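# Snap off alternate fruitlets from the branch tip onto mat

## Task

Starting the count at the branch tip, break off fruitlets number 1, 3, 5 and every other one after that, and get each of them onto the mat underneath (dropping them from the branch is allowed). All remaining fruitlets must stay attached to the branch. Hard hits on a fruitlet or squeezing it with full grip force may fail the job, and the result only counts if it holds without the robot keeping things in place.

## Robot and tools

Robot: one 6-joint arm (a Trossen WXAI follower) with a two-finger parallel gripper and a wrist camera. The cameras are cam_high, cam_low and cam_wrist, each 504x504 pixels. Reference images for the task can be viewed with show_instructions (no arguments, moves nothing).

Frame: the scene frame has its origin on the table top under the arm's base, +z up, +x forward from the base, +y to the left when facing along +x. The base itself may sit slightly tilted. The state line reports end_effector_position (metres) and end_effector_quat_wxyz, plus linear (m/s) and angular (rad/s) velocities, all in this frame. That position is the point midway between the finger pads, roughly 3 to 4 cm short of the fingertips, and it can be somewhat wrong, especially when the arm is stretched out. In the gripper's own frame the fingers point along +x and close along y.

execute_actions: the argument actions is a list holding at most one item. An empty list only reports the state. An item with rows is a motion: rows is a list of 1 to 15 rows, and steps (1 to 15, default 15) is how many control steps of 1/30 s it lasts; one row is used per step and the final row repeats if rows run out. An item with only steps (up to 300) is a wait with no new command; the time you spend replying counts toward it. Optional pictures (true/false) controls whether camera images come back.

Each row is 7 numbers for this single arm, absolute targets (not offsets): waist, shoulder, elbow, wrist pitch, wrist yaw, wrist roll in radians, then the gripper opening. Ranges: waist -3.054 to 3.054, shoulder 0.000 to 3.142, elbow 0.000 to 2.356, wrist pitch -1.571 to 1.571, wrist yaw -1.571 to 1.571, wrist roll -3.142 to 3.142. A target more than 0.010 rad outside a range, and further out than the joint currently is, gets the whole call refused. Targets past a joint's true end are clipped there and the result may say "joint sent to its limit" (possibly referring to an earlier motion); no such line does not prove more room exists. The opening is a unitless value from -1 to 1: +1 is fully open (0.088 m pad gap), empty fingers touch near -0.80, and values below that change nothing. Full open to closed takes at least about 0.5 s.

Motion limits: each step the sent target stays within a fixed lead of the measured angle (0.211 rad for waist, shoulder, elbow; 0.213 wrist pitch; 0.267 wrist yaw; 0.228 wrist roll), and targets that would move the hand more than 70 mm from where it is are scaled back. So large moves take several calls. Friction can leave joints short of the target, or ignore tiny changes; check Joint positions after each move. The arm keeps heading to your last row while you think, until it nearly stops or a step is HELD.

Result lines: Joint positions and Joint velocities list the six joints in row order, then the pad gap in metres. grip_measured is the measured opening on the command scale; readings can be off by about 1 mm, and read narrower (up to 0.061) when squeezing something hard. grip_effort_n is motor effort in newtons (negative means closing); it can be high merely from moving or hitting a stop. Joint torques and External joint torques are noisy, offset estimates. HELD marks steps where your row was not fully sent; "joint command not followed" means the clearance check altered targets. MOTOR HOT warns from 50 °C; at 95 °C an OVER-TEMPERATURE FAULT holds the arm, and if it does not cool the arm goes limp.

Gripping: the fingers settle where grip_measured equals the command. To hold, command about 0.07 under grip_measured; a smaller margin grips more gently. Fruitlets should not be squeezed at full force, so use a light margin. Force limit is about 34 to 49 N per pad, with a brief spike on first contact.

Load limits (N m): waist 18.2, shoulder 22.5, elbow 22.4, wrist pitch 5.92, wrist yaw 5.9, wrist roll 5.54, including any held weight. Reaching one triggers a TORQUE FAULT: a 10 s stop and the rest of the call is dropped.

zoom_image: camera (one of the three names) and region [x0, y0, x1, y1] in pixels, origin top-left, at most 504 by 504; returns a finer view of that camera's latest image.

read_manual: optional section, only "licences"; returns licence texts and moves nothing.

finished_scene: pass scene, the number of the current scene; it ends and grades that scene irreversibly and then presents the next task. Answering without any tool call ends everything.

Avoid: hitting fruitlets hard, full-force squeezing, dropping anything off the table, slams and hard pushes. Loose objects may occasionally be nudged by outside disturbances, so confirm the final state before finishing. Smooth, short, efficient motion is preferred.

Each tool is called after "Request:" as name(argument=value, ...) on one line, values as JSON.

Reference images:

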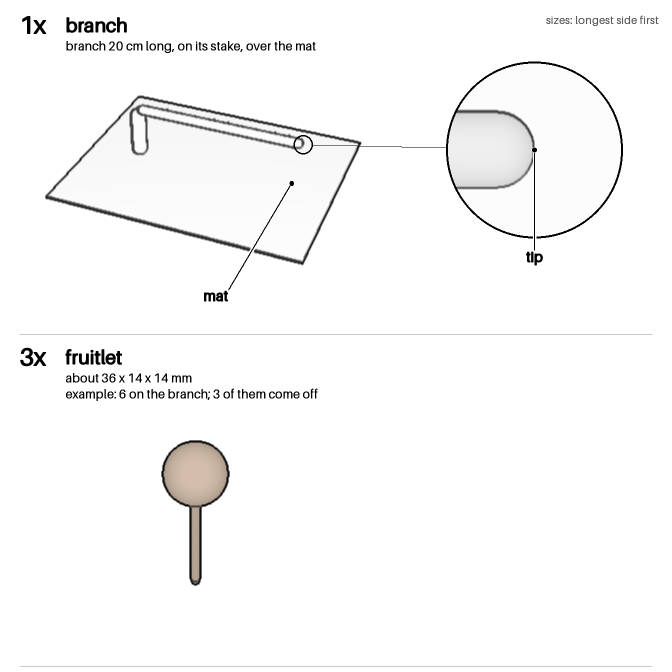

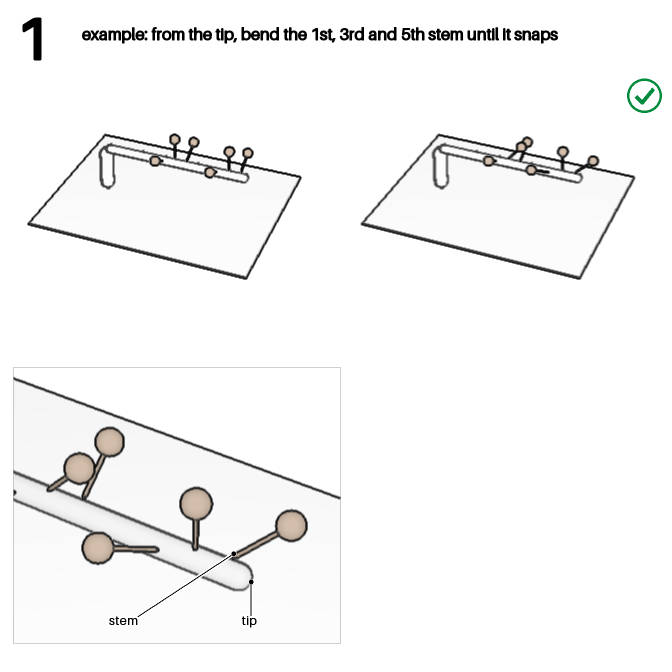

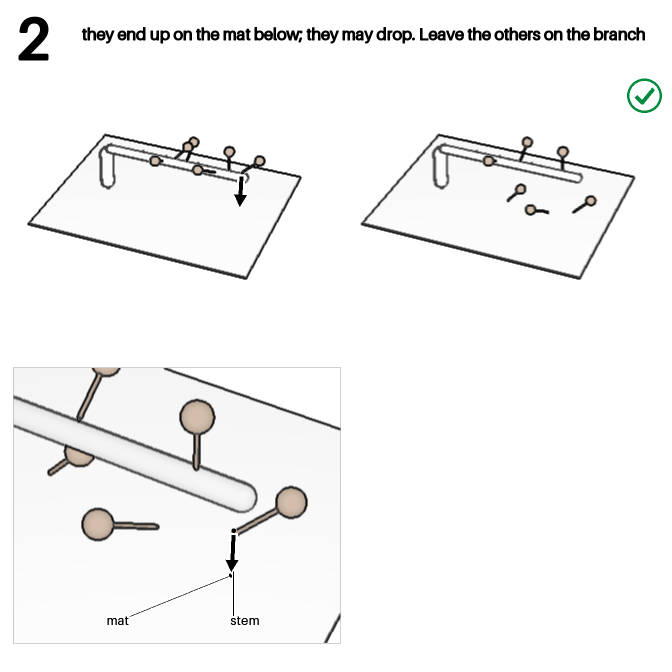

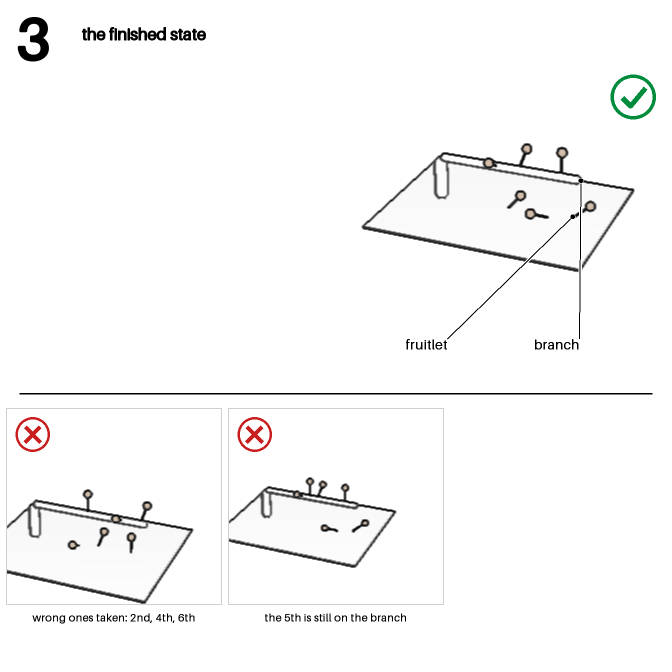

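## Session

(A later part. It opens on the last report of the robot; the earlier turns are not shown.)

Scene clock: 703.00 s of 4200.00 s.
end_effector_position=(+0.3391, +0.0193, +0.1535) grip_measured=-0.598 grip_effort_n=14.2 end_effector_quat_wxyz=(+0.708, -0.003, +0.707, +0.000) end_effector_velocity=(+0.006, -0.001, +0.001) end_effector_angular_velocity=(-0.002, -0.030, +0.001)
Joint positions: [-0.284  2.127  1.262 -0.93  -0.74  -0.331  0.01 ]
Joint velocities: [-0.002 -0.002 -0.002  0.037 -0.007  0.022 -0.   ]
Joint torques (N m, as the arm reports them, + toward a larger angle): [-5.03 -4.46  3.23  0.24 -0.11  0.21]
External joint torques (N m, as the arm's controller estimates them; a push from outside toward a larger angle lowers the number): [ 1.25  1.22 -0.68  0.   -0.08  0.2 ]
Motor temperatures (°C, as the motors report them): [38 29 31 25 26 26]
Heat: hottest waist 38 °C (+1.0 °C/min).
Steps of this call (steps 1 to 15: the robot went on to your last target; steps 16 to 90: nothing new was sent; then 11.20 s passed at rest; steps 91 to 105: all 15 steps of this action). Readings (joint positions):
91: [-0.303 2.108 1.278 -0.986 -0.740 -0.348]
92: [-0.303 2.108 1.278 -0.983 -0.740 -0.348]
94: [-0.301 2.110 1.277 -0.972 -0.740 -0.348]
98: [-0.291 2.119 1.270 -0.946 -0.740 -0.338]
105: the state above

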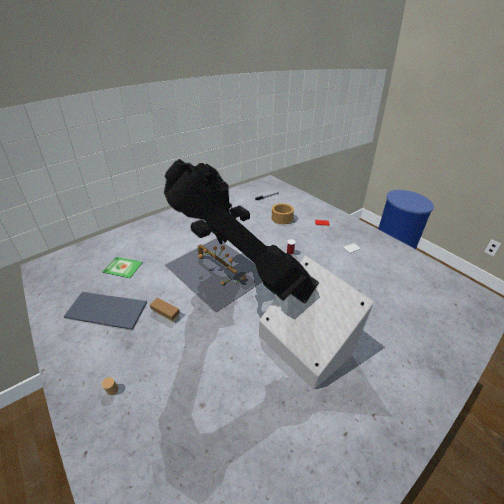

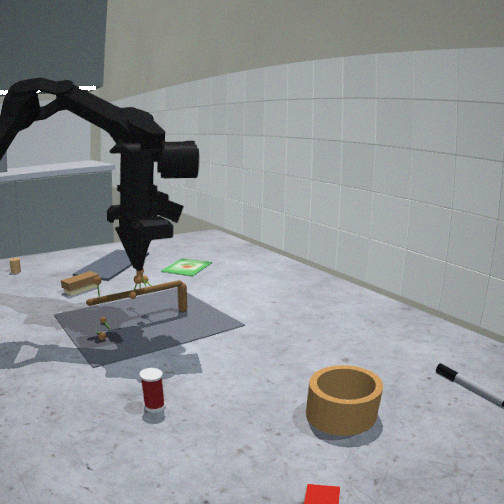

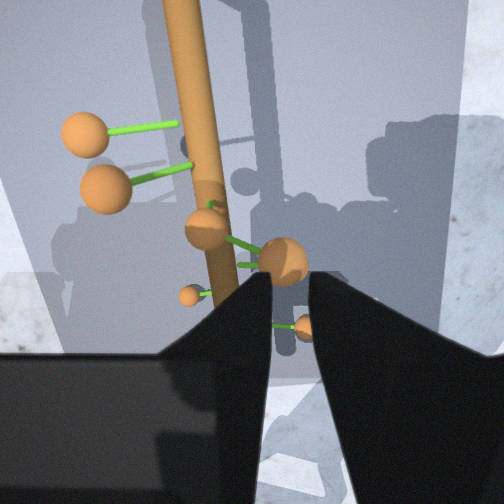

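Request:
execute_actions(actions=[{"rows":[[-0.28,2.138,1.25,-0.922,-0.742,-0.322,-0.595],[-0.278,2.139,1.247,-0.917,-0.743,-0.319,-0.595],[-0.275,2.14,1.244,-0.911,-0.743,-0.316,-0.595],[-0.272,2.141,1.242,-0.905,-0.744,-0.312,-0.595],[-0.269,2.142,1.24,-0.8985,-0.744,-0.309,-0.595],[-0.269,2.147,1.24,-0.894,-0.744,-0.309,-0.595],[-0.269,2.152,1.24,-0.89,-0.744,-0.309,-0.595],[-0.27,2.157,1.24,-0.886,-0.744,-0.31,-0.595],[-0.27,2.162,1.241,-0.882,-0.744,-0.31,-0.595],[-0.27,2.167,1.242,-0.877,-0.744,-0.31,-0.595],[-0.27,2.172,1.243,-0.873,-0.744,-0.31,-0.595]],"steps":15}])

Request:
zoom_image(camera="cam_low", region=[80, 230, 220, 320])

Scene clock: 720.03 s of 4200.00 s.
end_effector_position=(+0.3405, +0.0124, +0.1413) grip_measured=-0.598 grip_effort_n=14.2 end_effector_quat_wxyz=(+0.707, -0.003, +0.707, -0.001) end_effector_velocity=(+0.002, -0.010, -0.007) end_effector_angular_velocity=(-0.008, -0.001, +0.007)
Joint positions: [-0.272  2.159  1.25  -0.879 -0.741 -0.317  0.01 ]
Joint velocities: [-0.002  0.032 -0.002  0.037  0.007 -0.007  0.   ]
Joint torques (N m, as the arm reports them, + toward a larger angle): [-5.09 -4.68  3.3   0.22 -0.14  0.21]
External joint torques (N m, as the arm's controller estimates them; a push from outside toward a larger angle lowers the number): [ 1.22  1.4  -0.68 -0.02 -0.11  0.21]
Motor temperatures (°C, as the motors report them): [38 30 30 26 26 26]
Heat: hottest waist 38 °C (+1.0 °C/min).
Steps of this call (steps 1 to 15: the robot went on to your last target; steps 16 to 90: nothing new was sent; then 13.53 s passed at rest; steps 91 to 105: all 15 steps of this action). Readings (joint positions):
91: [-0.284 2.127 1.261 -0.927 -0.740 -0.330]
92: [-0.283 2.127 1.260 -0.925 -0.740 -0.329]
94: [-0.281 2.127 1.256 -0.918 -0.740 -0.325]
98: [-0.274 2.135 1.250 -0.900 -0.741 -0.318]
105: the state above

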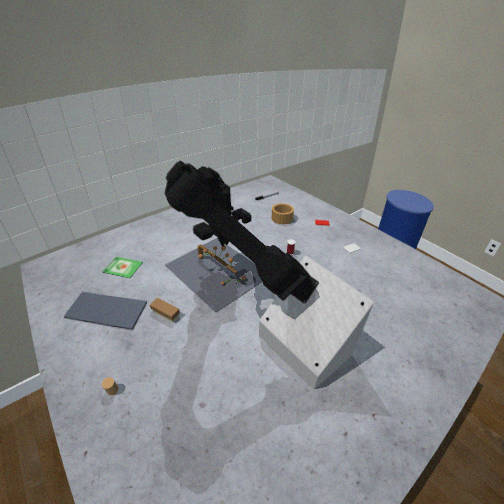

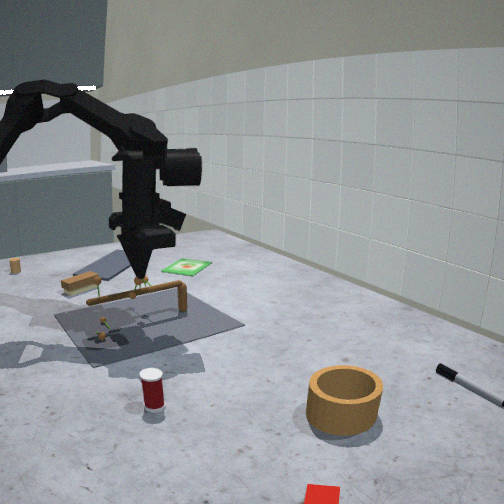

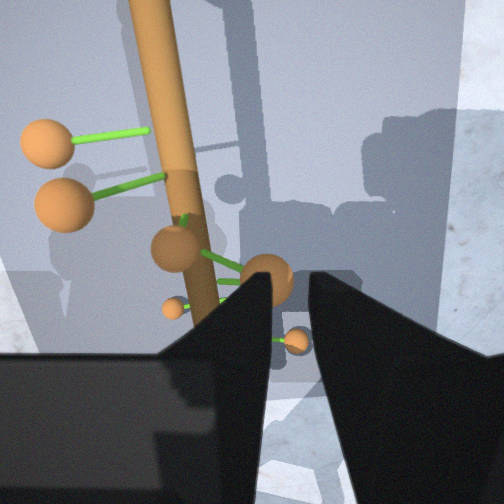

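Region (80, 230, 220, 320) of cam_low's 504x504 image, scaled by 3.600, with more detail than that image has; it fills the top 324 rows of this view, and the rest is white.

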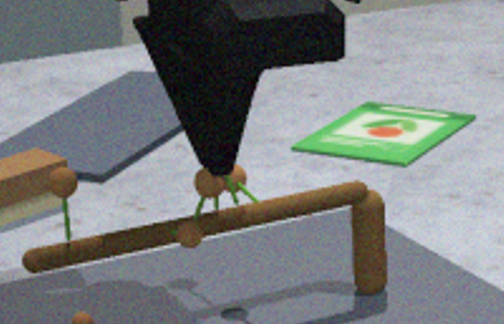

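Request:
zoom_image(camera="cam_wrist", region=[130, 180, 350, 360])

Region (130, 180, 350, 360) of cam_wrist's 504x504 image, scaled by 2.291, with more detail than that image has; it fills the top 412 rows of this view, and the rest is white.

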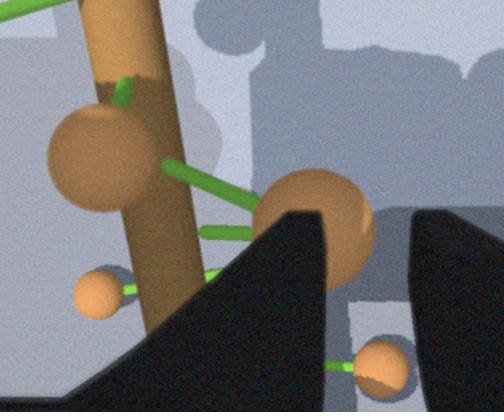

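Request:
execute_actions(actions=[{"rows":[[-0.27,2.174,1.243,-0.87,-0.744,-0.31,-0.595],[-0.269,2.177,1.242,-0.866,-0.744,-0.309,-0.595],[-0.269,2.18,1.241,-0.862,-0.744,-0.308,-0.595],[-0.268,2.183,1.24,-0.857,-0.744,-0.307,-0.595],[-0.267,2.186,1.239,-0.853,-0.745,-0.306,-0.595],[-0.267,2.189,1.238,-0.849,-0.745,-0.305,-0.595],[-0.266,2.192,1.237,-0.844,-0.745,-0.304,-0.595],[-0.265,2.196,1.236,-0.837,-0.745,-0.303,-0.595]],"steps":15}])

Request:
zoom_image(camera="cam_wrist", region=[100, 180, 350, 360])

Scene clock: 758.17 s of 4200.00 s.
end_effector_position=(+0.3419, +0.0060, +0.1334) grip_measured=-0.598 grip_effort_n=14.2 end_effector_quat_wxyz=(+0.707, -0.003, +0.707, -0.001) end_effector_velocity=(+0.004, -0.000, +0.001) end_effector_angular_velocity=(+0.002, -0.019, +0.021)
Joint positions: [-0.269  2.184  1.244 -0.841 -0.741 -0.309  0.01 ]
Joint velocities: [-0.002 -0.002 -0.002  0.022 -0.007 -0.007 -0.   ]
Joint torques (N m, as the arm reports them, + toward a larger angle): [-5.02 -4.53  3.12  0.24 -0.16  0.22]
External joint torques (N m, as the arm's controller estimates them; a push from outside toward a larger angle lowers the number): [ 1.38  1.47 -0.7   0.   -0.14  0.22]
Motor temperatures (°C, as the motors report them): [39 30 30 26 26 26]
Heat: hottest waist 39 °C (+1.0 °C/min).
Steps of this call (steps 1 to 15: the robot went on to your last target; steps 16 to 90: nothing new was sent; then 34.63 s passed at rest; steps 91 to 105: all 15 steps of this action). Readings (joint positions):
91: [-0.272 2.160 1.250 -0.875 -0.741 -0.316]
92: [-0.272 2.161 1.250 -0.873 -0.741 -0.316]
94: [-0.272 2.164 1.250 -0.867 -0.741 -0.315]
98: [-0.271 2.175 1.247 -0.852 -0.741 -0.312]
105: the state above

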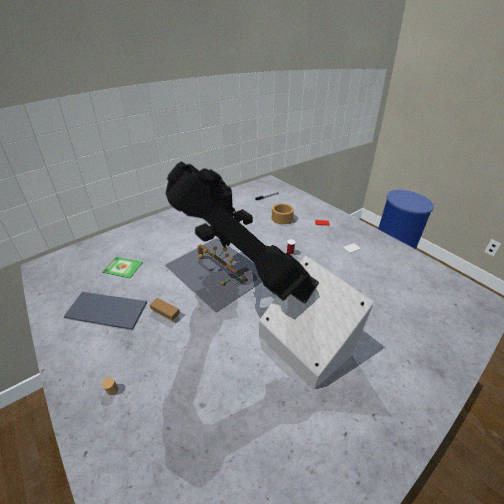

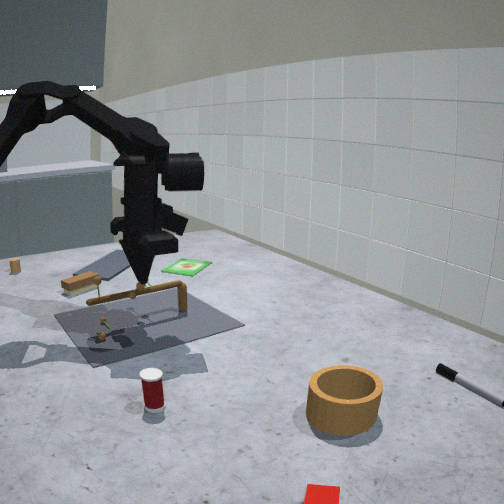

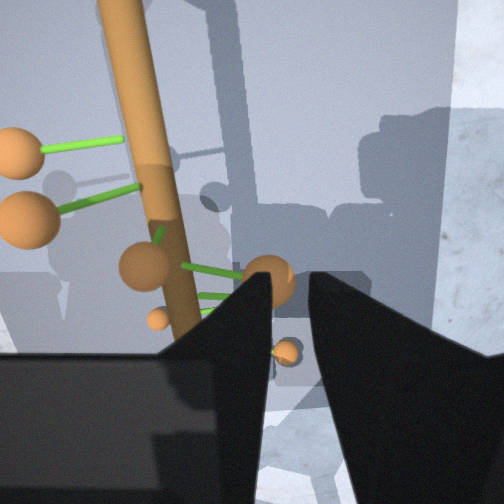

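Region (100, 180, 350, 360) of cam_wrist's 504x504 image, scaled by 2.016, with more detail than that image has; it fills the top 363 rows of this view, and the rest is white.

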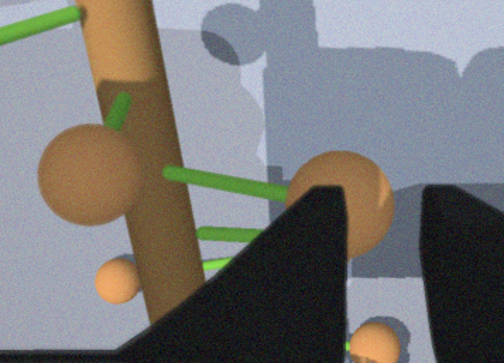

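Request:
execute_actions(actions=[{"rows":[[-0.264,2.198,1.236,-0.833,-0.745,-0.301,-0.595],[-0.263,2.201,1.234,-0.828,-0.745,-0.299,-0.595],[-0.262,2.204,1.233,-0.823,-0.746,-0.297,-0.595],[-0.261,2.207,1.231,-0.818,-0.746,-0.295,-0.595],[-0.26,2.21,1.23,-0.813,-0.746,-0.293,-0.595],[-0.258,2.213,1.228,-0.808,-0.747,-0.291,-0.595],[-0.257,2.216,1.227,-0.803,-0.747,-0.289,-0.595],[-0.256,2.218,1.225,-0.798,-0.747,-0.288,-0.595],[-0.255,2.22,1.224,-0.793,-0.748,-0.286,-0.595],[-0.254,2.222,1.223,-0.788,-0.748,-0.285,-0.595]],"steps":15}])

Request:
zoom_image(camera="cam_low", region=[80, 250, 220, 350])

Scene clock: 767.57 s of 4200.00 s.
end_effector_position=(+0.3426, +0.0008, +0.1226) grip_measured=-0.598 grip_effort_n=13.7 end_effector_quat_wxyz=(+0.707, -0.002, +0.707, -0.002) end_effector_velocity=(+0.003, +0.002, -0.002) end_effector_angular_velocity=(+0.017, -0.017, +0.021)
Joint positions: [-0.258  2.21   1.231 -0.793 -0.743 -0.292  0.01 ]
Joint velocities: [ 0.002  0.002 -0.002  0.022 -0.022 -0.007 -0.   ]
Joint torques (N m, as the arm reports them, + toward a larger angle): [-4.98 -4.65  3.02  0.26 -0.17  0.2 ]
External joint torques (N m, as the arm's controller estimates them; a push from outside toward a larger angle lowers the number): [ 1.34  1.52 -0.75  0.   -0.14  0.2 ]
Motor temperatures (°C, as the motors report them): [39 30 30 26 26 26]
Heat: hottest waist 39 °C (+1.0 °C/min).
Steps of this call (steps 1 to 15: the robot went on to your last target; steps 16 to 90: nothing new was sent; then 5.90 s passed at rest; steps 91 to 105: all 15 steps of this action). Readings (joint positions):
91: [-0.268 2.184 1.244 -0.838 -0.741 -0.309]
92: [-0.268 2.185 1.244 -0.836 -0.741 -0.308]
94: [-0.267 2.188 1.243 -0.829 -0.742 -0.305]
98: [-0.263 2.198 1.238 -0.813 -0.742 -0.299]
105: the state above

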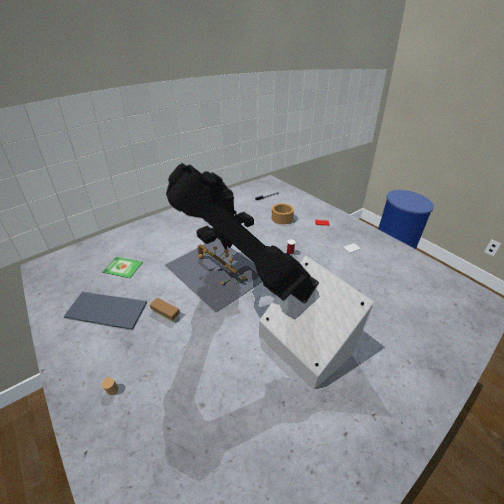

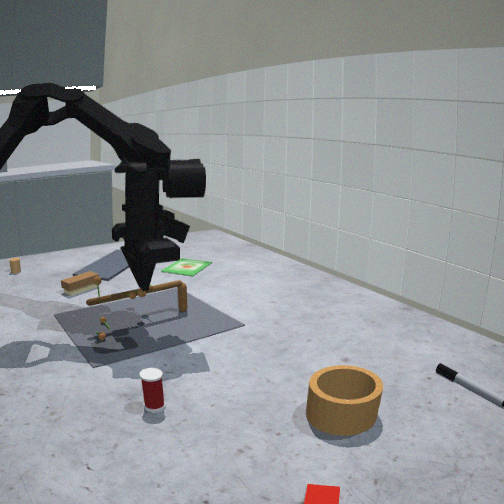

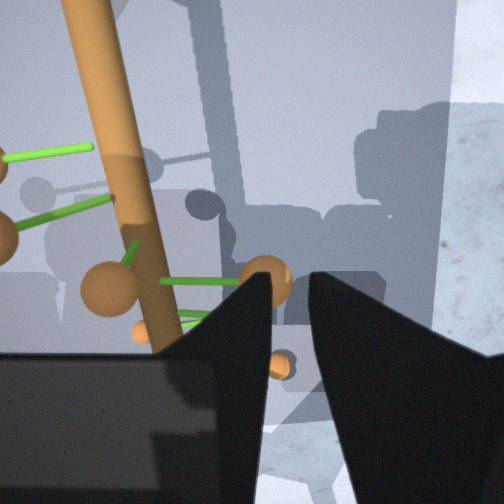

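Region (80, 250, 220, 350) of cam_low's 504x504 image, scaled by 3.600, with more detail than that image has; it fills the top 360 rows of this view, and the rest is white.

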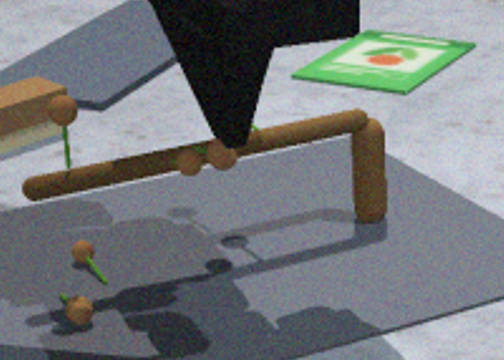

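Request:
execute_actions(actions=[{"rows":[[-0.252,2.223,1.222,-0.784,-0.748,-0.282,-0.595],[-0.25,2.224,1.221,-0.78,-0.749,-0.279,-0.595],[-0.247,2.225,1.22,-0.776,-0.749,-0.276,-0.595],[-0.245,2.226,1.219,-0.772,-0.75,-0.273,-0.595],[-0.243,2.227,1.218,-0.768,-0.75,-0.27,-0.595],[-0.24,2.228,1.217,-0.763,-0.751,-0.267,-0.595],[-0.238,2.229,1.216,-0.759,-0.751,-0.263,-0.595],[-0.235,2.23,1.214,-0.754,-0.752,-0.26,-0.595],[-0.233,2.231,1.213,-0.75,-0.752,-0.257,-0.595]],"steps":15}])

Request:
zoom_image(camera="cam_low", region=[80, 250, 220, 350])

Scene clock: 781.30 s of 4200.00 s.
end_effector_position=(+0.3439, +0.0026, +0.1135) grip_measured=-0.598 grip_effort_n=13.7 end_effector_quat_wxyz=(+0.707, -0.002, +0.707, -0.001) end_effector_velocity=(+0.001, +0.000, +0.001) end_effector_angular_velocity=(+0.006, -0.009, -0.004)
Joint positions: [-0.236  2.219  1.221 -0.754 -0.748 -0.265  0.01 ]
Joint velocities: [-0.002 -0.002 -0.002  0.007 -0.007  0.007 -0.   ]
Joint torques (N m, as the arm reports them, + toward a larger angle): [-5.19 -4.67  2.93  0.26 -0.15  0.21]
External joint torques (N m, as the arm's controller estimates them; a push from outside toward a larger angle lowers the number): [ 1.27  1.47 -0.69  0.01 -0.13  0.21]
Motor temperatures (°C, as the motors report them): [39 30 30 26 26 26]
Heat: hottest waist 39 °C (+1.0 °C/min).
Steps of this call (steps 1 to 15: the robot went on to your last target; steps 16 to 90: nothing new was sent; then 10.23 s passed at rest; steps 91 to 105: all 15 steps of this action). Readings (joint positions):
91: [-0.257 2.210 1.231 -0.789 -0.744 -0.291]
92: [-0.257 2.210 1.231 -0.787 -0.744 -0.289]
94: [-0.255 2.211 1.229 -0.782 -0.745 -0.285]
98: [-0.246 2.215 1.225 -0.768 -0.747 -0.275]
105: the state above

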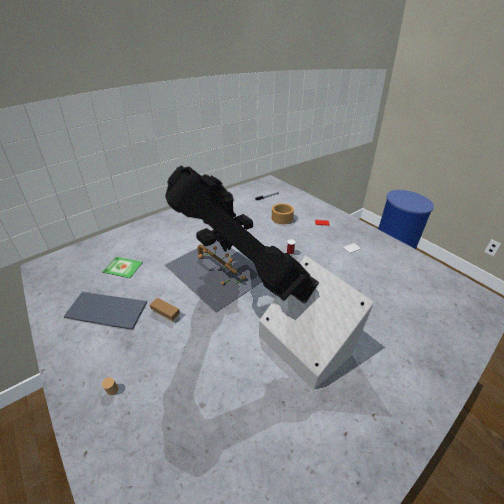

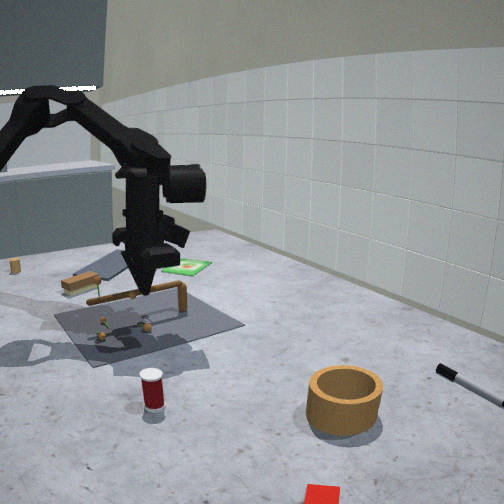

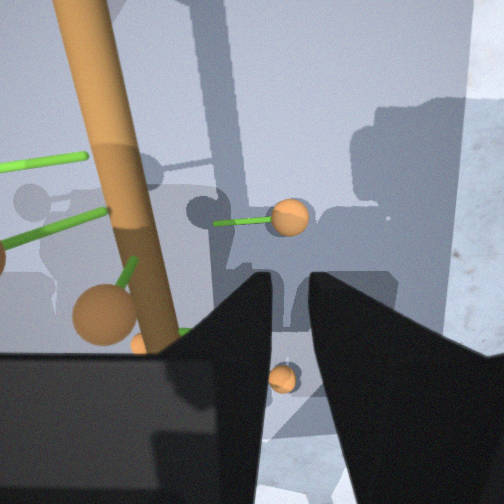

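Region (80, 250, 220, 350) of cam_low's 504x504 image, scaled by 3.600, with more detail than that image has; it fills the top 360 rows of this view, and the rest is white.

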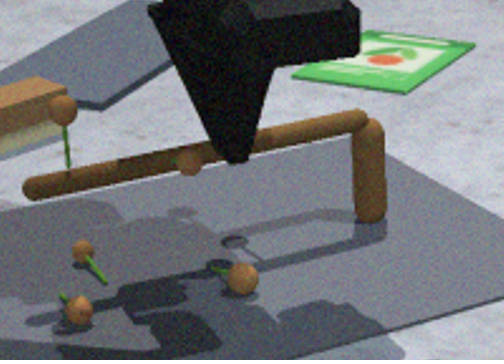

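Request:
execute_actions(actions=[{"rows":[[-0.24,2.215,1.235,-0.77,-0.747,-0.27,-0.595],[-0.25,2.21,1.247,-0.795,-0.745,-0.283,-0.595],[-0.262,2.205,1.26,-0.82,-0.743,-0.298,-0.595],[-0.274,2.2,1.273,-0.847,-0.741,-0.314,-0.595],[-0.286,2.195,1.286,-0.875,-0.739,-0.33,-0.595],[-0.298,2.19,1.299,-0.903,-0.737,-0.347,-0.595],[-0.31,2.186,1.312,-0.931,-0.735,-0.364,-0.595],[-0.322,2.182,1.325,-0.958,-0.733,-0.38,-0.595],[-0.336,2.178,1.34,-0.988,-0.73,-0.40,-0.595]],"steps":14}], pictures=false)

Request:
execute_actions(actions=[{"rows":[[-0.325,2.165,1.345,-0.992,-0.733,-0.385,-0.595],[-0.31,2.152,1.349,-0.996,-0.736,-0.365,-0.595],[-0.295,2.139,1.352,-0.999,-0.739,-0.345,-0.595],[-0.28,2.126,1.356,-1.002,-0.742,-0.325,-0.595],[-0.265,2.113,1.359,-1.005,-0.745,-0.305,-0.595],[-0.25,2.1,1.362,-1.008,-0.748,-0.285,-0.595],[-0.235,2.087,1.366,-1.011,-0.751,-0.265,-0.595],[-0.22,2.074,1.369,-1.014,-0.754,-0.245,-0.595],[-0.207,2.063,1.372,-1.017,-0.757,-0.225,-0.595],[-0.195,2.056,1.374,-1.019,-0.759,-0.209,-0.595]],"steps":15}], pictures=false)

Request:
execute_actions(actions=[{"steps":10}])

Scene clock: 818.87 s of 4200.00 s.
end_effector_position=(+0.3479, +0.0007, +0.1636) grip_measured=-0.598 grip_effort_n=14.2 end_effector_quat_wxyz=(+0.712, -0.000, +0.702, -0.000) end_effector_velocity=(-0.003, +0.014, +0.032) end_effector_angular_velocity=(+0.026, +0.017, +0.033)
Joint positions: [-0.335  2.185  1.33  -0.97  -0.735 -0.384  0.01 ]
Joint velocities: [-0.042 -0.037  0.076 -0.183 -0.007 -0.11  -0.   ]
Joint torques (N m, as the arm reports them, + toward a larger angle): [-5.16 -6.39  4.63 -0.08  0.1  -0.26]
External joint torques (N m, as the arm's controller estimates them; a push from outside toward a larger angle lowers the number): [ 0.71 -1.1   1.05 -0.25  0.13 -0.26]
Motor temperatures (°C, as the motors report them): [39 30 30 26 26 26]
Heat: hottest waist 39 °C (+0.0 °C/min).
Steps of this call (steps 1 to 15: the robot went on to your last target; steps 16 to 90: nothing new was sent; then 34.10 s passed at rest; steps 91 to 104: all 14 steps of this action). Readings (joint positions):
91: [-0.236 2.219 1.221 -0.753 -0.748 -0.264]
92: [-0.237 2.219 1.224 -0.763 -0.748 -0.264]
94: [-0.244 2.219 1.236 -0.797 -0.748 -0.279]
98: [-0.285 2.210 1.281 -0.887 -0.742 -0.333]
104: the state above

Scene clock: 819.37 s of 4200.00 s.
end_effector_position=(+0.3590, +0.0699, +0.1661) grip_measured=-0.598 grip_effort_n=14.2 end_effector_quat_wxyz=(+0.709, -0.008, +0.705, +0.006) end_effector_velocity=(-0.003, +0.018, +0.000) end_effector_angular_velocity=(+0.021, +0.009, -0.085)
Joint positions: [-0.197  2.064  1.37  -1.015 -0.757 -0.226  0.01 ]
Joint velocities: [ 0.027 -0.032 -0.002 -0.022 -0.022  0.11  -0.   ]
Joint torques (N m, as the arm reports them, + toward a larger angle): [-5.56 -6.18  4.59 -0.04 -0.07  0.23]
External joint torques (N m, as the arm's controller estimates them; a push from outside toward a larger angle lowers the number): [ 1.27 -0.94  0.97 -0.27 -0.11  0.22]
Motor temperatures (°C, as the motors report them): [39 30 30 26 26 26]
Heat: hottest waist 39 °C (+0.0 °C/min).
Steps of this call (steps 1 to 15: all 15 steps of this action). Readings (joint positions):
1: [-0.335 2.183 1.332 -0.975 -0.735 -0.385]
2: [-0.332 2.180 1.333 -0.980 -0.735 -0.385]
4: [-0.319 2.170 1.335 -0.990 -0.735 -0.366]
8: [-0.264 2.124 1.349 -1.002 -0.742 -0.301]
15: the state above

Scene clock: 819.70 s of 4200.00 s.
end_effector_position=(+0.3587, +0.0700, +0.1661) grip_measured=-0.598 grip_effort_n=14.2 end_effector_quat_wxyz=(+0.709, -0.004, +0.705, +0.002) end_effector_velocity=(-0.001, +0.002, +0.002) end_effector_angular_velocity=(+0.008, -0.001, +0.004)
Joint positions: [-0.197  2.064  1.37  -1.017 -0.757 -0.216  0.01 ]
Joint velocities: [-0.002 -0.007 -0.002 -0.007 -0.007 -0.007 -0.   ]
Joint torques (N m, as the arm reports them, + toward a larger angle): [-5.27 -6.59  4.67 -0.01 -0.11  0.21]
External joint torques (N m, as the arm's controller estimates them; a push from outside toward a larger angle lowers the number): [ 1.17 -0.65  0.66 -0.25 -0.08  0.21]
Motor temperatures (°C, as the motors report them): [39 30 30 26 26 26]
Heat: hottest waist 39 °C (+0.0 °C/min).
Steps of this call (steps 1 to 10: the robot went on to your last target). Readings (joint positions):
1: [-0.197 2.064 1.370 -1.015 -0.757 -0.223]
2: [-0.197 2.064 1.370 -1.016 -0.757 -0.221]
4: [-0.197 2.064 1.370 -1.017 -0.757 -0.218]
8: [-0.197 2.064 1.370 -1.017 -0.757 -0.216]
10: the state above

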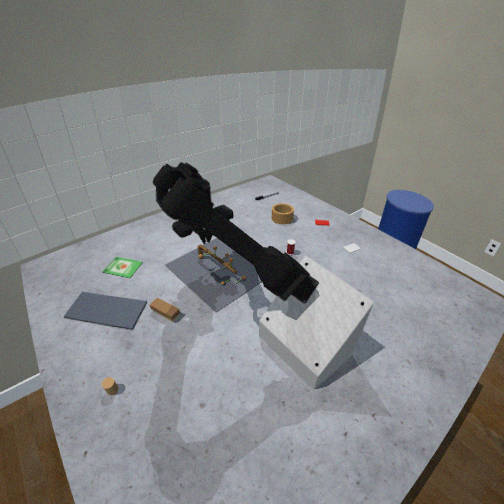

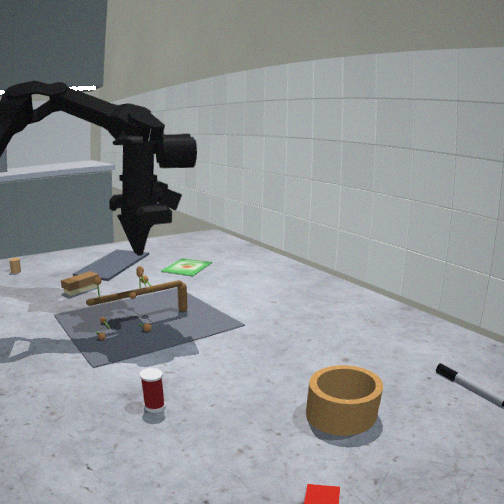

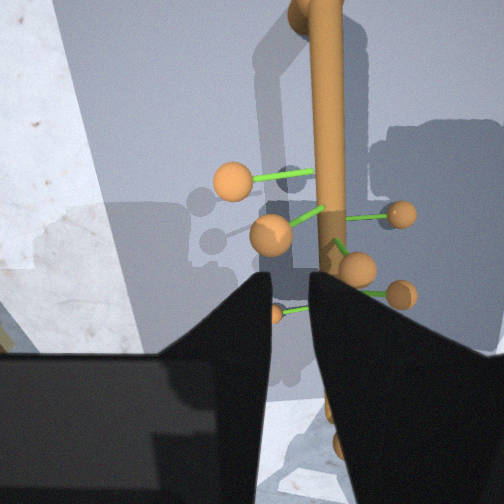

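Request:
execute_actions(actions=[{"rows":[[-0.192,2.068,1.366,-1.01,-0.759,-0.205,-0.595],[-0.187,2.072,1.363,-1.003,-0.759,-0.199,-0.595],[-0.182,2.075,1.36,-0.996,-0.76,-0.193,-0.595],[-0.177,2.078,1.357,-0.989,-0.76,-0.187,-0.595],[-0.172,2.081,1.355,-0.982,-0.76,-0.18,-0.595],[-0.168,2.083,1.353,-0.976,-0.761,-0.174,-0.595],[-0.164,2.085,1.351,-0.97,-0.761,-0.168,-0.595],[-0.161,2.087,1.349,-0.965,-0.761,-0.162,-0.595]],"steps":15}])

Scene clock: 835.50 s of 4200.00 s.
end_effector_position=(+0.3608, +0.0732, +0.1525) grip_measured=-0.598 grip_effort_n=13.7 end_effector_quat_wxyz=(+0.706, -0.003, +0.708, -0.001) end_effector_velocity=(+0.002, -0.002, +0.001) end_effector_angular_velocity=(+0.005, -0.019, -0.015)
Joint positions: [-0.163  2.076  1.357 -0.969 -0.758 -0.17   0.01 ]
Joint velocities: [-0.007 -0.002 -0.007  0.022 -0.007  0.022 -0.   ]
Joint torques (N m, as the arm reports them, + toward a larger angle): [-5.27 -4.65  3.27  0.26 -0.14  0.21]
External joint torques (N m, as the arm's controller estimates them; a push from outside toward a larger angle lowers the number): [ 1.22  1.36 -0.63  0.02 -0.13  0.21]
Motor temperatures (°C, as the motors report them): [39 31 30 26 26 26]
Heat: hottest waist 39 °C (+0.0 °C/min).
Steps of this call (steps 1 to 30: the robot went on to your last target; steps 31 to 90: nothing new was sent; then 12.30 s passed at rest; steps 91 to 105: all 15 steps of this action). Readings (joint positions):
91: [-0.197 2.064 1.370 -1.017 -0.757 -0.214]
92: [-0.196 2.064 1.370 -1.016 -0.757 -0.212]
94: [-0.192 2.064 1.369 -1.005 -0.757 -0.204]
98: [-0.174 2.067 1.364 -0.982 -0.758 -0.183]
105: the state above

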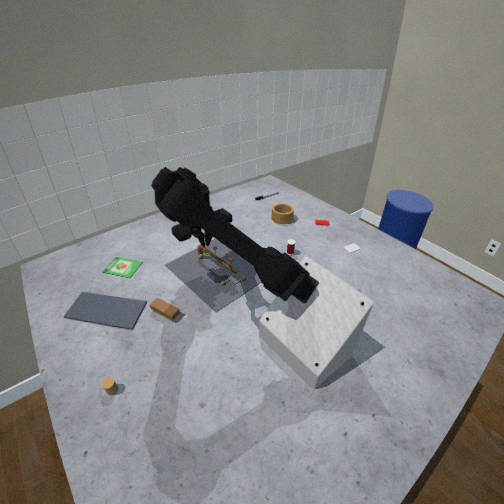

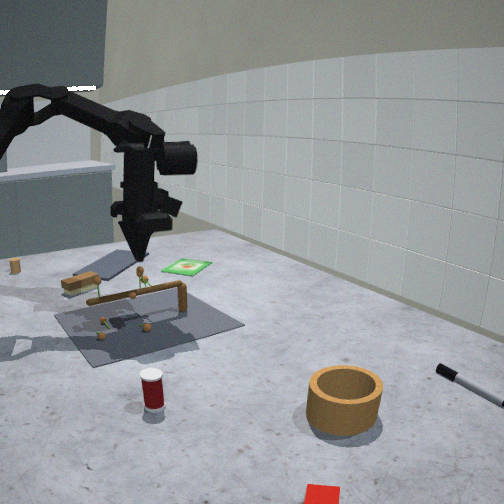

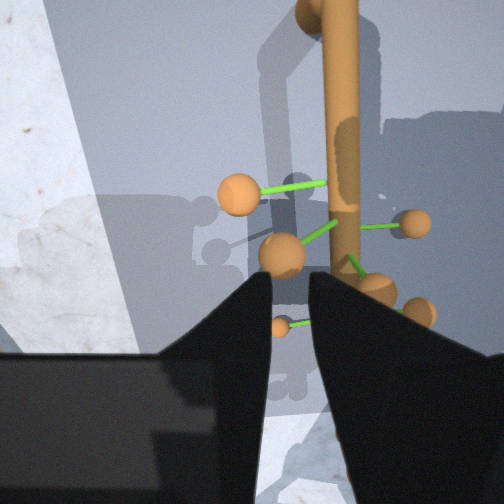

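Request:
execute_actions(actions=[{"rows":[[-0.16,2.087,1.36,-0.967,-0.761,-0.3,-0.595],[-0.16,2.088,1.362,-0.967,-0.761,-0.45,-0.595],[-0.16,2.089,1.364,-0.967,-0.761,-0.6,-0.595],[-0.16,2.09,1.366,-0.967,-0.761,-0.75,-0.595],[-0.16,2.09,1.368,-0.967,-0.761,-0.9,-0.595],[-0.16,2.09,1.37,-0.967,-0.761,-1.05,-0.595],[-0.16,2.09,1.371,-0.967,-0.761,-1.2,-0.595],[-0.16,2.09,1.371,-0.967,-0.761,-1.35,-0.595],[-0.16,2.09,1.371,-0.967,-0.761,-1.5,-0.595],[-0.16,2.09,1.371,-0.967,-0.761,-1.62,-0.595],[-0.16,2.09,1.371,-0.967,-0.761,-1.7,-0.595],[-0.16,2.09,1.371,-0.967,-0.761,-1.74,-0.595]],"steps":15}], pictures=false)

Request:
execute_actions(actions=[{"steps":10}])

Scene clock: 871.33 s of 4200.00 s.
end_effector_position=(+0.3627, +0.0732, +0.1529) grip_measured=-0.598 grip_effort_n=13.3 end_effector_quat_wxyz=(+0.643, -0.295, +0.644, +0.290) end_effector_velocity=(-0.002, +0.002, -0.000) end_effector_angular_velocity=(+0.005, +0.017, +1.748)
Joint positions: [-0.163  2.078  1.363 -0.967 -0.758 -1.017  0.01 ]
Joint velocities: [ 0.002 -0.002 -0.002 -0.007 -0.007 -1.751 -0.   ]
Joint torques (N m, as the arm reports them, + toward a larger angle): [-5.23 -4.54  4.99  0.1  -0.18 -0.27]
External joint torques (N m, as the arm's controller estimates them; a push from outside toward a larger angle lowers the number): [ 1.24  1.41  1.14 -0.11 -0.13 -0.27]
Motor temperatures (°C, as the motors report them): [40 31 30 26 26 26]
Heat: hottest waist 40 °C (+1.0 °C/min).
Steps of this call (steps 1 to 15: the robot went on to your last target; steps 16 to 90: nothing new was sent; then 32.33 s passed at rest; steps 91 to 105: all 15 steps of this action). Readings (joint positions):
91: [-0.163 2.076 1.357 -0.967 -0.758 -0.192]
92: [-0.163 2.076 1.357 -0.967 -0.758 -0.247]
94: [-0.163 2.076 1.357 -0.967 -0.758 -0.367]
98: [-0.163 2.078 1.360 -0.967 -0.758 -0.604]
105: the state above

Scene clock: 871.67 s of 4200.00 s.
end_effector_position=(+0.3627, +0.0732, +0.1529) grip_measured=-0.598 grip_effort_n=12.8 end_effector_quat_wxyz=(+0.532, -0.467, +0.533, +0.463) end_effector_velocity=(+0.000, -0.003, -0.000) end_effector_angular_velocity=(-0.026, +0.009, +1.479)
Joint positions: [-0.163  2.078  1.363 -0.967 -0.758 -1.599  0.01 ]
Joint velocities: [ 0.002 -0.002 -0.002  0.007  0.022 -1.473 -0.   ]
Joint torques (N m, as the arm reports them, + toward a larger angle): [-5.22 -4.57  4.97  0.08 -0.18 -0.25]
External joint torques (N m, as the arm's controller estimates them; a push from outside toward a larger angle lowers the number): [ 1.25  1.37  1.1  -0.12 -0.13 -0.22]
Motor temperatures (°C, as the motors report them): [40 31 30 26 26 26]
Heat: hottest waist 40 °C (+1.0 °C/min).
Steps of this call (steps 1 to 10: the robot went on to your last target). Readings (joint positions):
1: [-0.163 2.078 1.363 -0.967 -0.758 -1.077]
2: [-0.163 2.078 1.363 -0.967 -0.758 -1.137]
4: [-0.163 2.078 1.363 -0.967 -0.758 -1.255]
8: [-0.163 2.078 1.363 -0.967 -0.758 -1.490]
10: the state above

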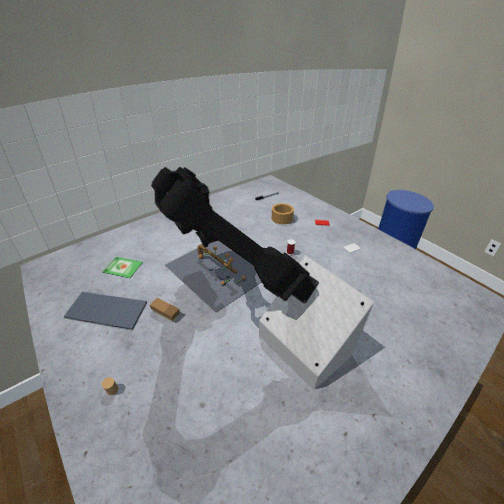

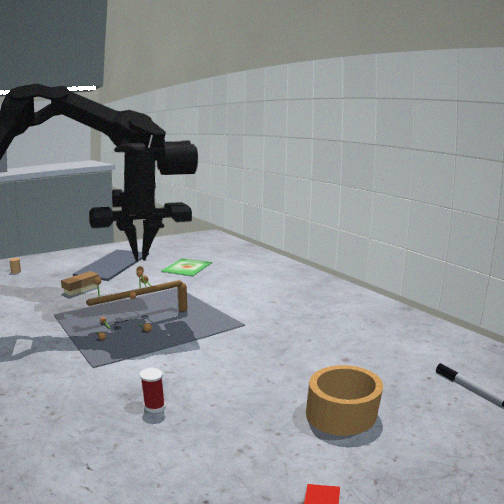

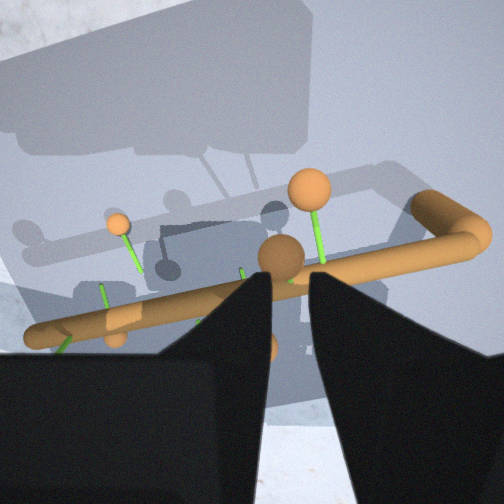

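Request:
execute_actions(actions=[{"steps":6}])

Scene clock: 875.70 s of 4200.00 s.
end_effector_position=(+0.3627, +0.0732, +0.1529) grip_measured=-0.598 grip_effort_n=13.3 end_effector_quat_wxyz=(+0.499, -0.502, +0.501, +0.498) end_effector_velocity=(-0.003, +0.000, -0.000) end_effector_angular_velocity=(+0.009, +0.006, +0.012)
Joint positions: [-0.163  2.078  1.363 -0.967 -0.758 -1.734  0.01 ]
Joint velocities: [-0.002 -0.002 -0.007 -0.007 -0.007 -0.022 -0.   ]
Joint torques (N m, as the arm reports them, + toward a larger angle): [-5.21 -4.56  4.96  0.07 -0.18 -0.26]
External joint torques (N m, as the arm's controller estimates them; a push from outside toward a larger angle lowers the number): [ 1.27  1.37  1.13 -0.11 -0.13 -0.26]
Motor temperatures (°C, as the motors report them): [40 31 30 26 26 26]
Heat: hottest waist 40 °C (+1.0 °C/min).
Steps of this call (steps 1 to 30: the robot went on to your last target; steps 31 to 90: nothing new was sent; then 1.03 s passed at rest). Readings (joint positions):
1: [-0.163 2.078 1.363 -0.967 -0.758 -1.636]
2: [-0.163 2.078 1.363 -0.967 -0.758 -1.663]
4: [-0.163 2.078 1.363 -0.967 -0.758 -1.696]
8: [-0.163 2.078 1.363 -0.967 -0.758 -1.723]
90: the state above
The arm was judged still, so your last target was given up. Only a new action makes it travel on or press farther. Fingers that are still opening or closing keep moving.

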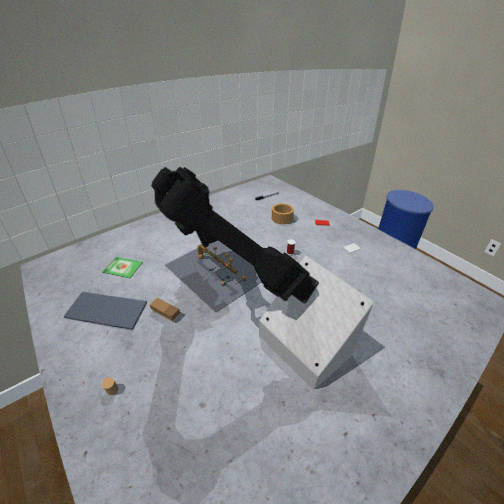

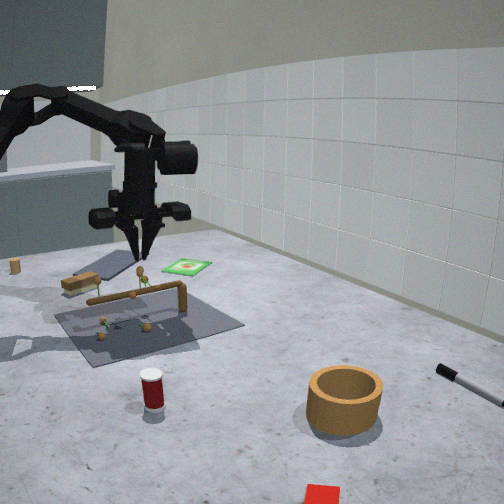

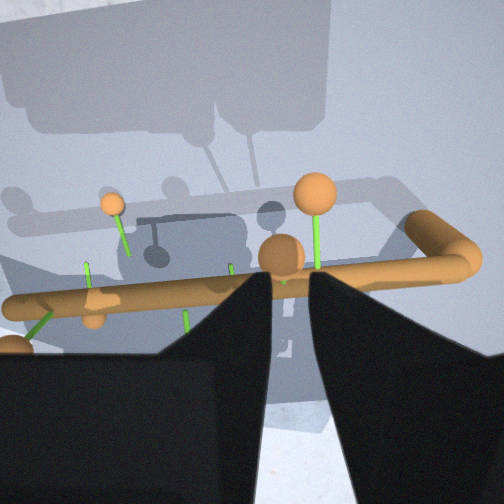

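Request:
execute_actions(actions=[{"rows":[[-0.16,2.09,1.358,-0.963,-0.761,-1.732,-0.595],[-0.158,2.091,1.355,-0.958,-0.761,-1.729,-0.595],[-0.156,2.092,1.352,-0.953,-0.761,-1.726,-0.595],[-0.154,2.092,1.349,-0.948,-0.762,-1.723,-0.595],[-0.152,2.093,1.346,-0.943,-0.762,-1.72,-0.595],[-0.149,2.094,1.343,-0.938,-0.762,-1.717,-0.595],[-0.147,2.094,1.34,-0.933,-0.762,-1.714,-0.595],[-0.144,2.095,1.338,-0.929,-0.762,-1.711,-0.595],[-0.142,2.095,1.336,-0.926,-0.762,-1.709,-0.595]],"steps":15}])

Scene clock: 888.40 s of 4200.00 s.
end_effector_position=(+0.3623, +0.0738, +0.1438) grip_measured=-0.598 grip_effort_n=12.8 end_effector_quat_wxyz=(+0.497, -0.503, +0.501, +0.500) end_effector_velocity=(-0.000, -0.000, -0.000) end_effector_angular_velocity=(+0.007, -0.004, +0.007)
Joint positions: [-0.144  2.084  1.345 -0.93  -0.758 -1.717  0.01 ]
Joint velocities: [-0.002 -0.002 -0.007  0.007 -0.007 -0.007 -0.   ]
Joint torques (N m, as the arm reports them, + toward a larger angle): [-5.28 -4.76  3.12  0.21 -0.17  0.22]
External joint torques (N m, as the arm's controller estimates them; a push from outside toward a larger angle lowers the number): [ 1.28  1.27 -0.68  0.02 -0.12  0.22]
Motor temperatures (°C, as the motors report them): [40 30 30 25 26 26]
Heat: hottest waist 40 °C (+1.0 °C/min).
Steps of this call (steps 1 to 90: nothing new was sent; then 9.20 s passed at rest; steps 91 to 105: all 15 steps of this action). Readings (joint positions):
91: [-0.163 2.078 1.363 -0.967 -0.758 -1.734]
92: [-0.163 2.078 1.363 -0.967 -0.758 -1.734]
94: [-0.161 2.079 1.363 -0.960 -0.758 -1.734]
98: [-0.154 2.080 1.354 -0.943 -0.758 -1.725]
105: the state above

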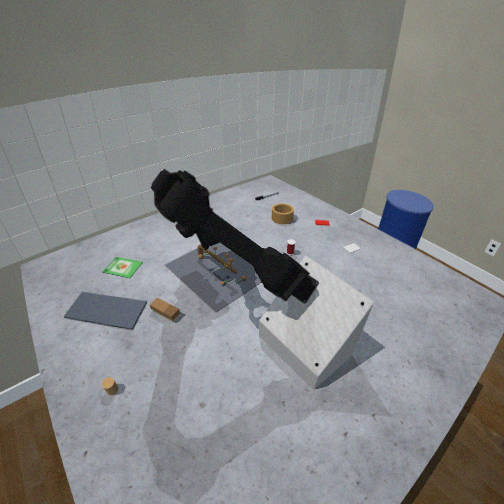

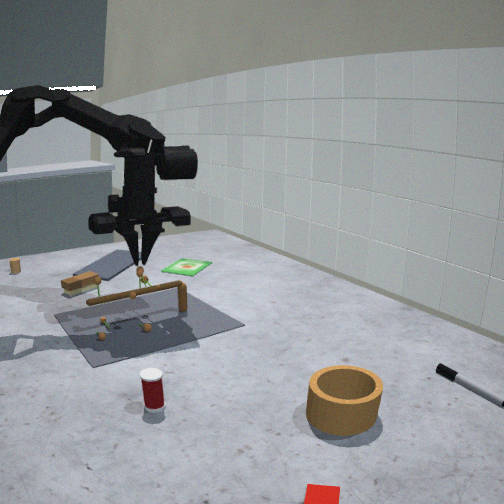

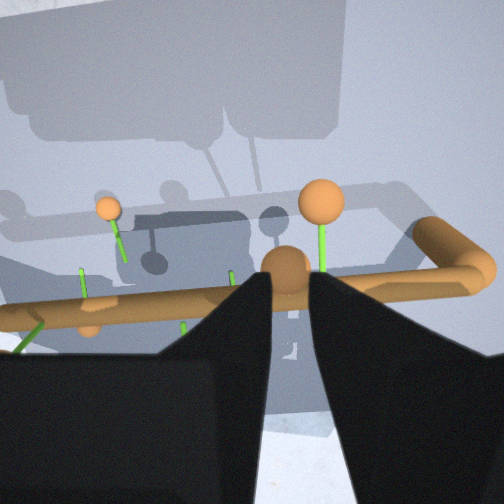

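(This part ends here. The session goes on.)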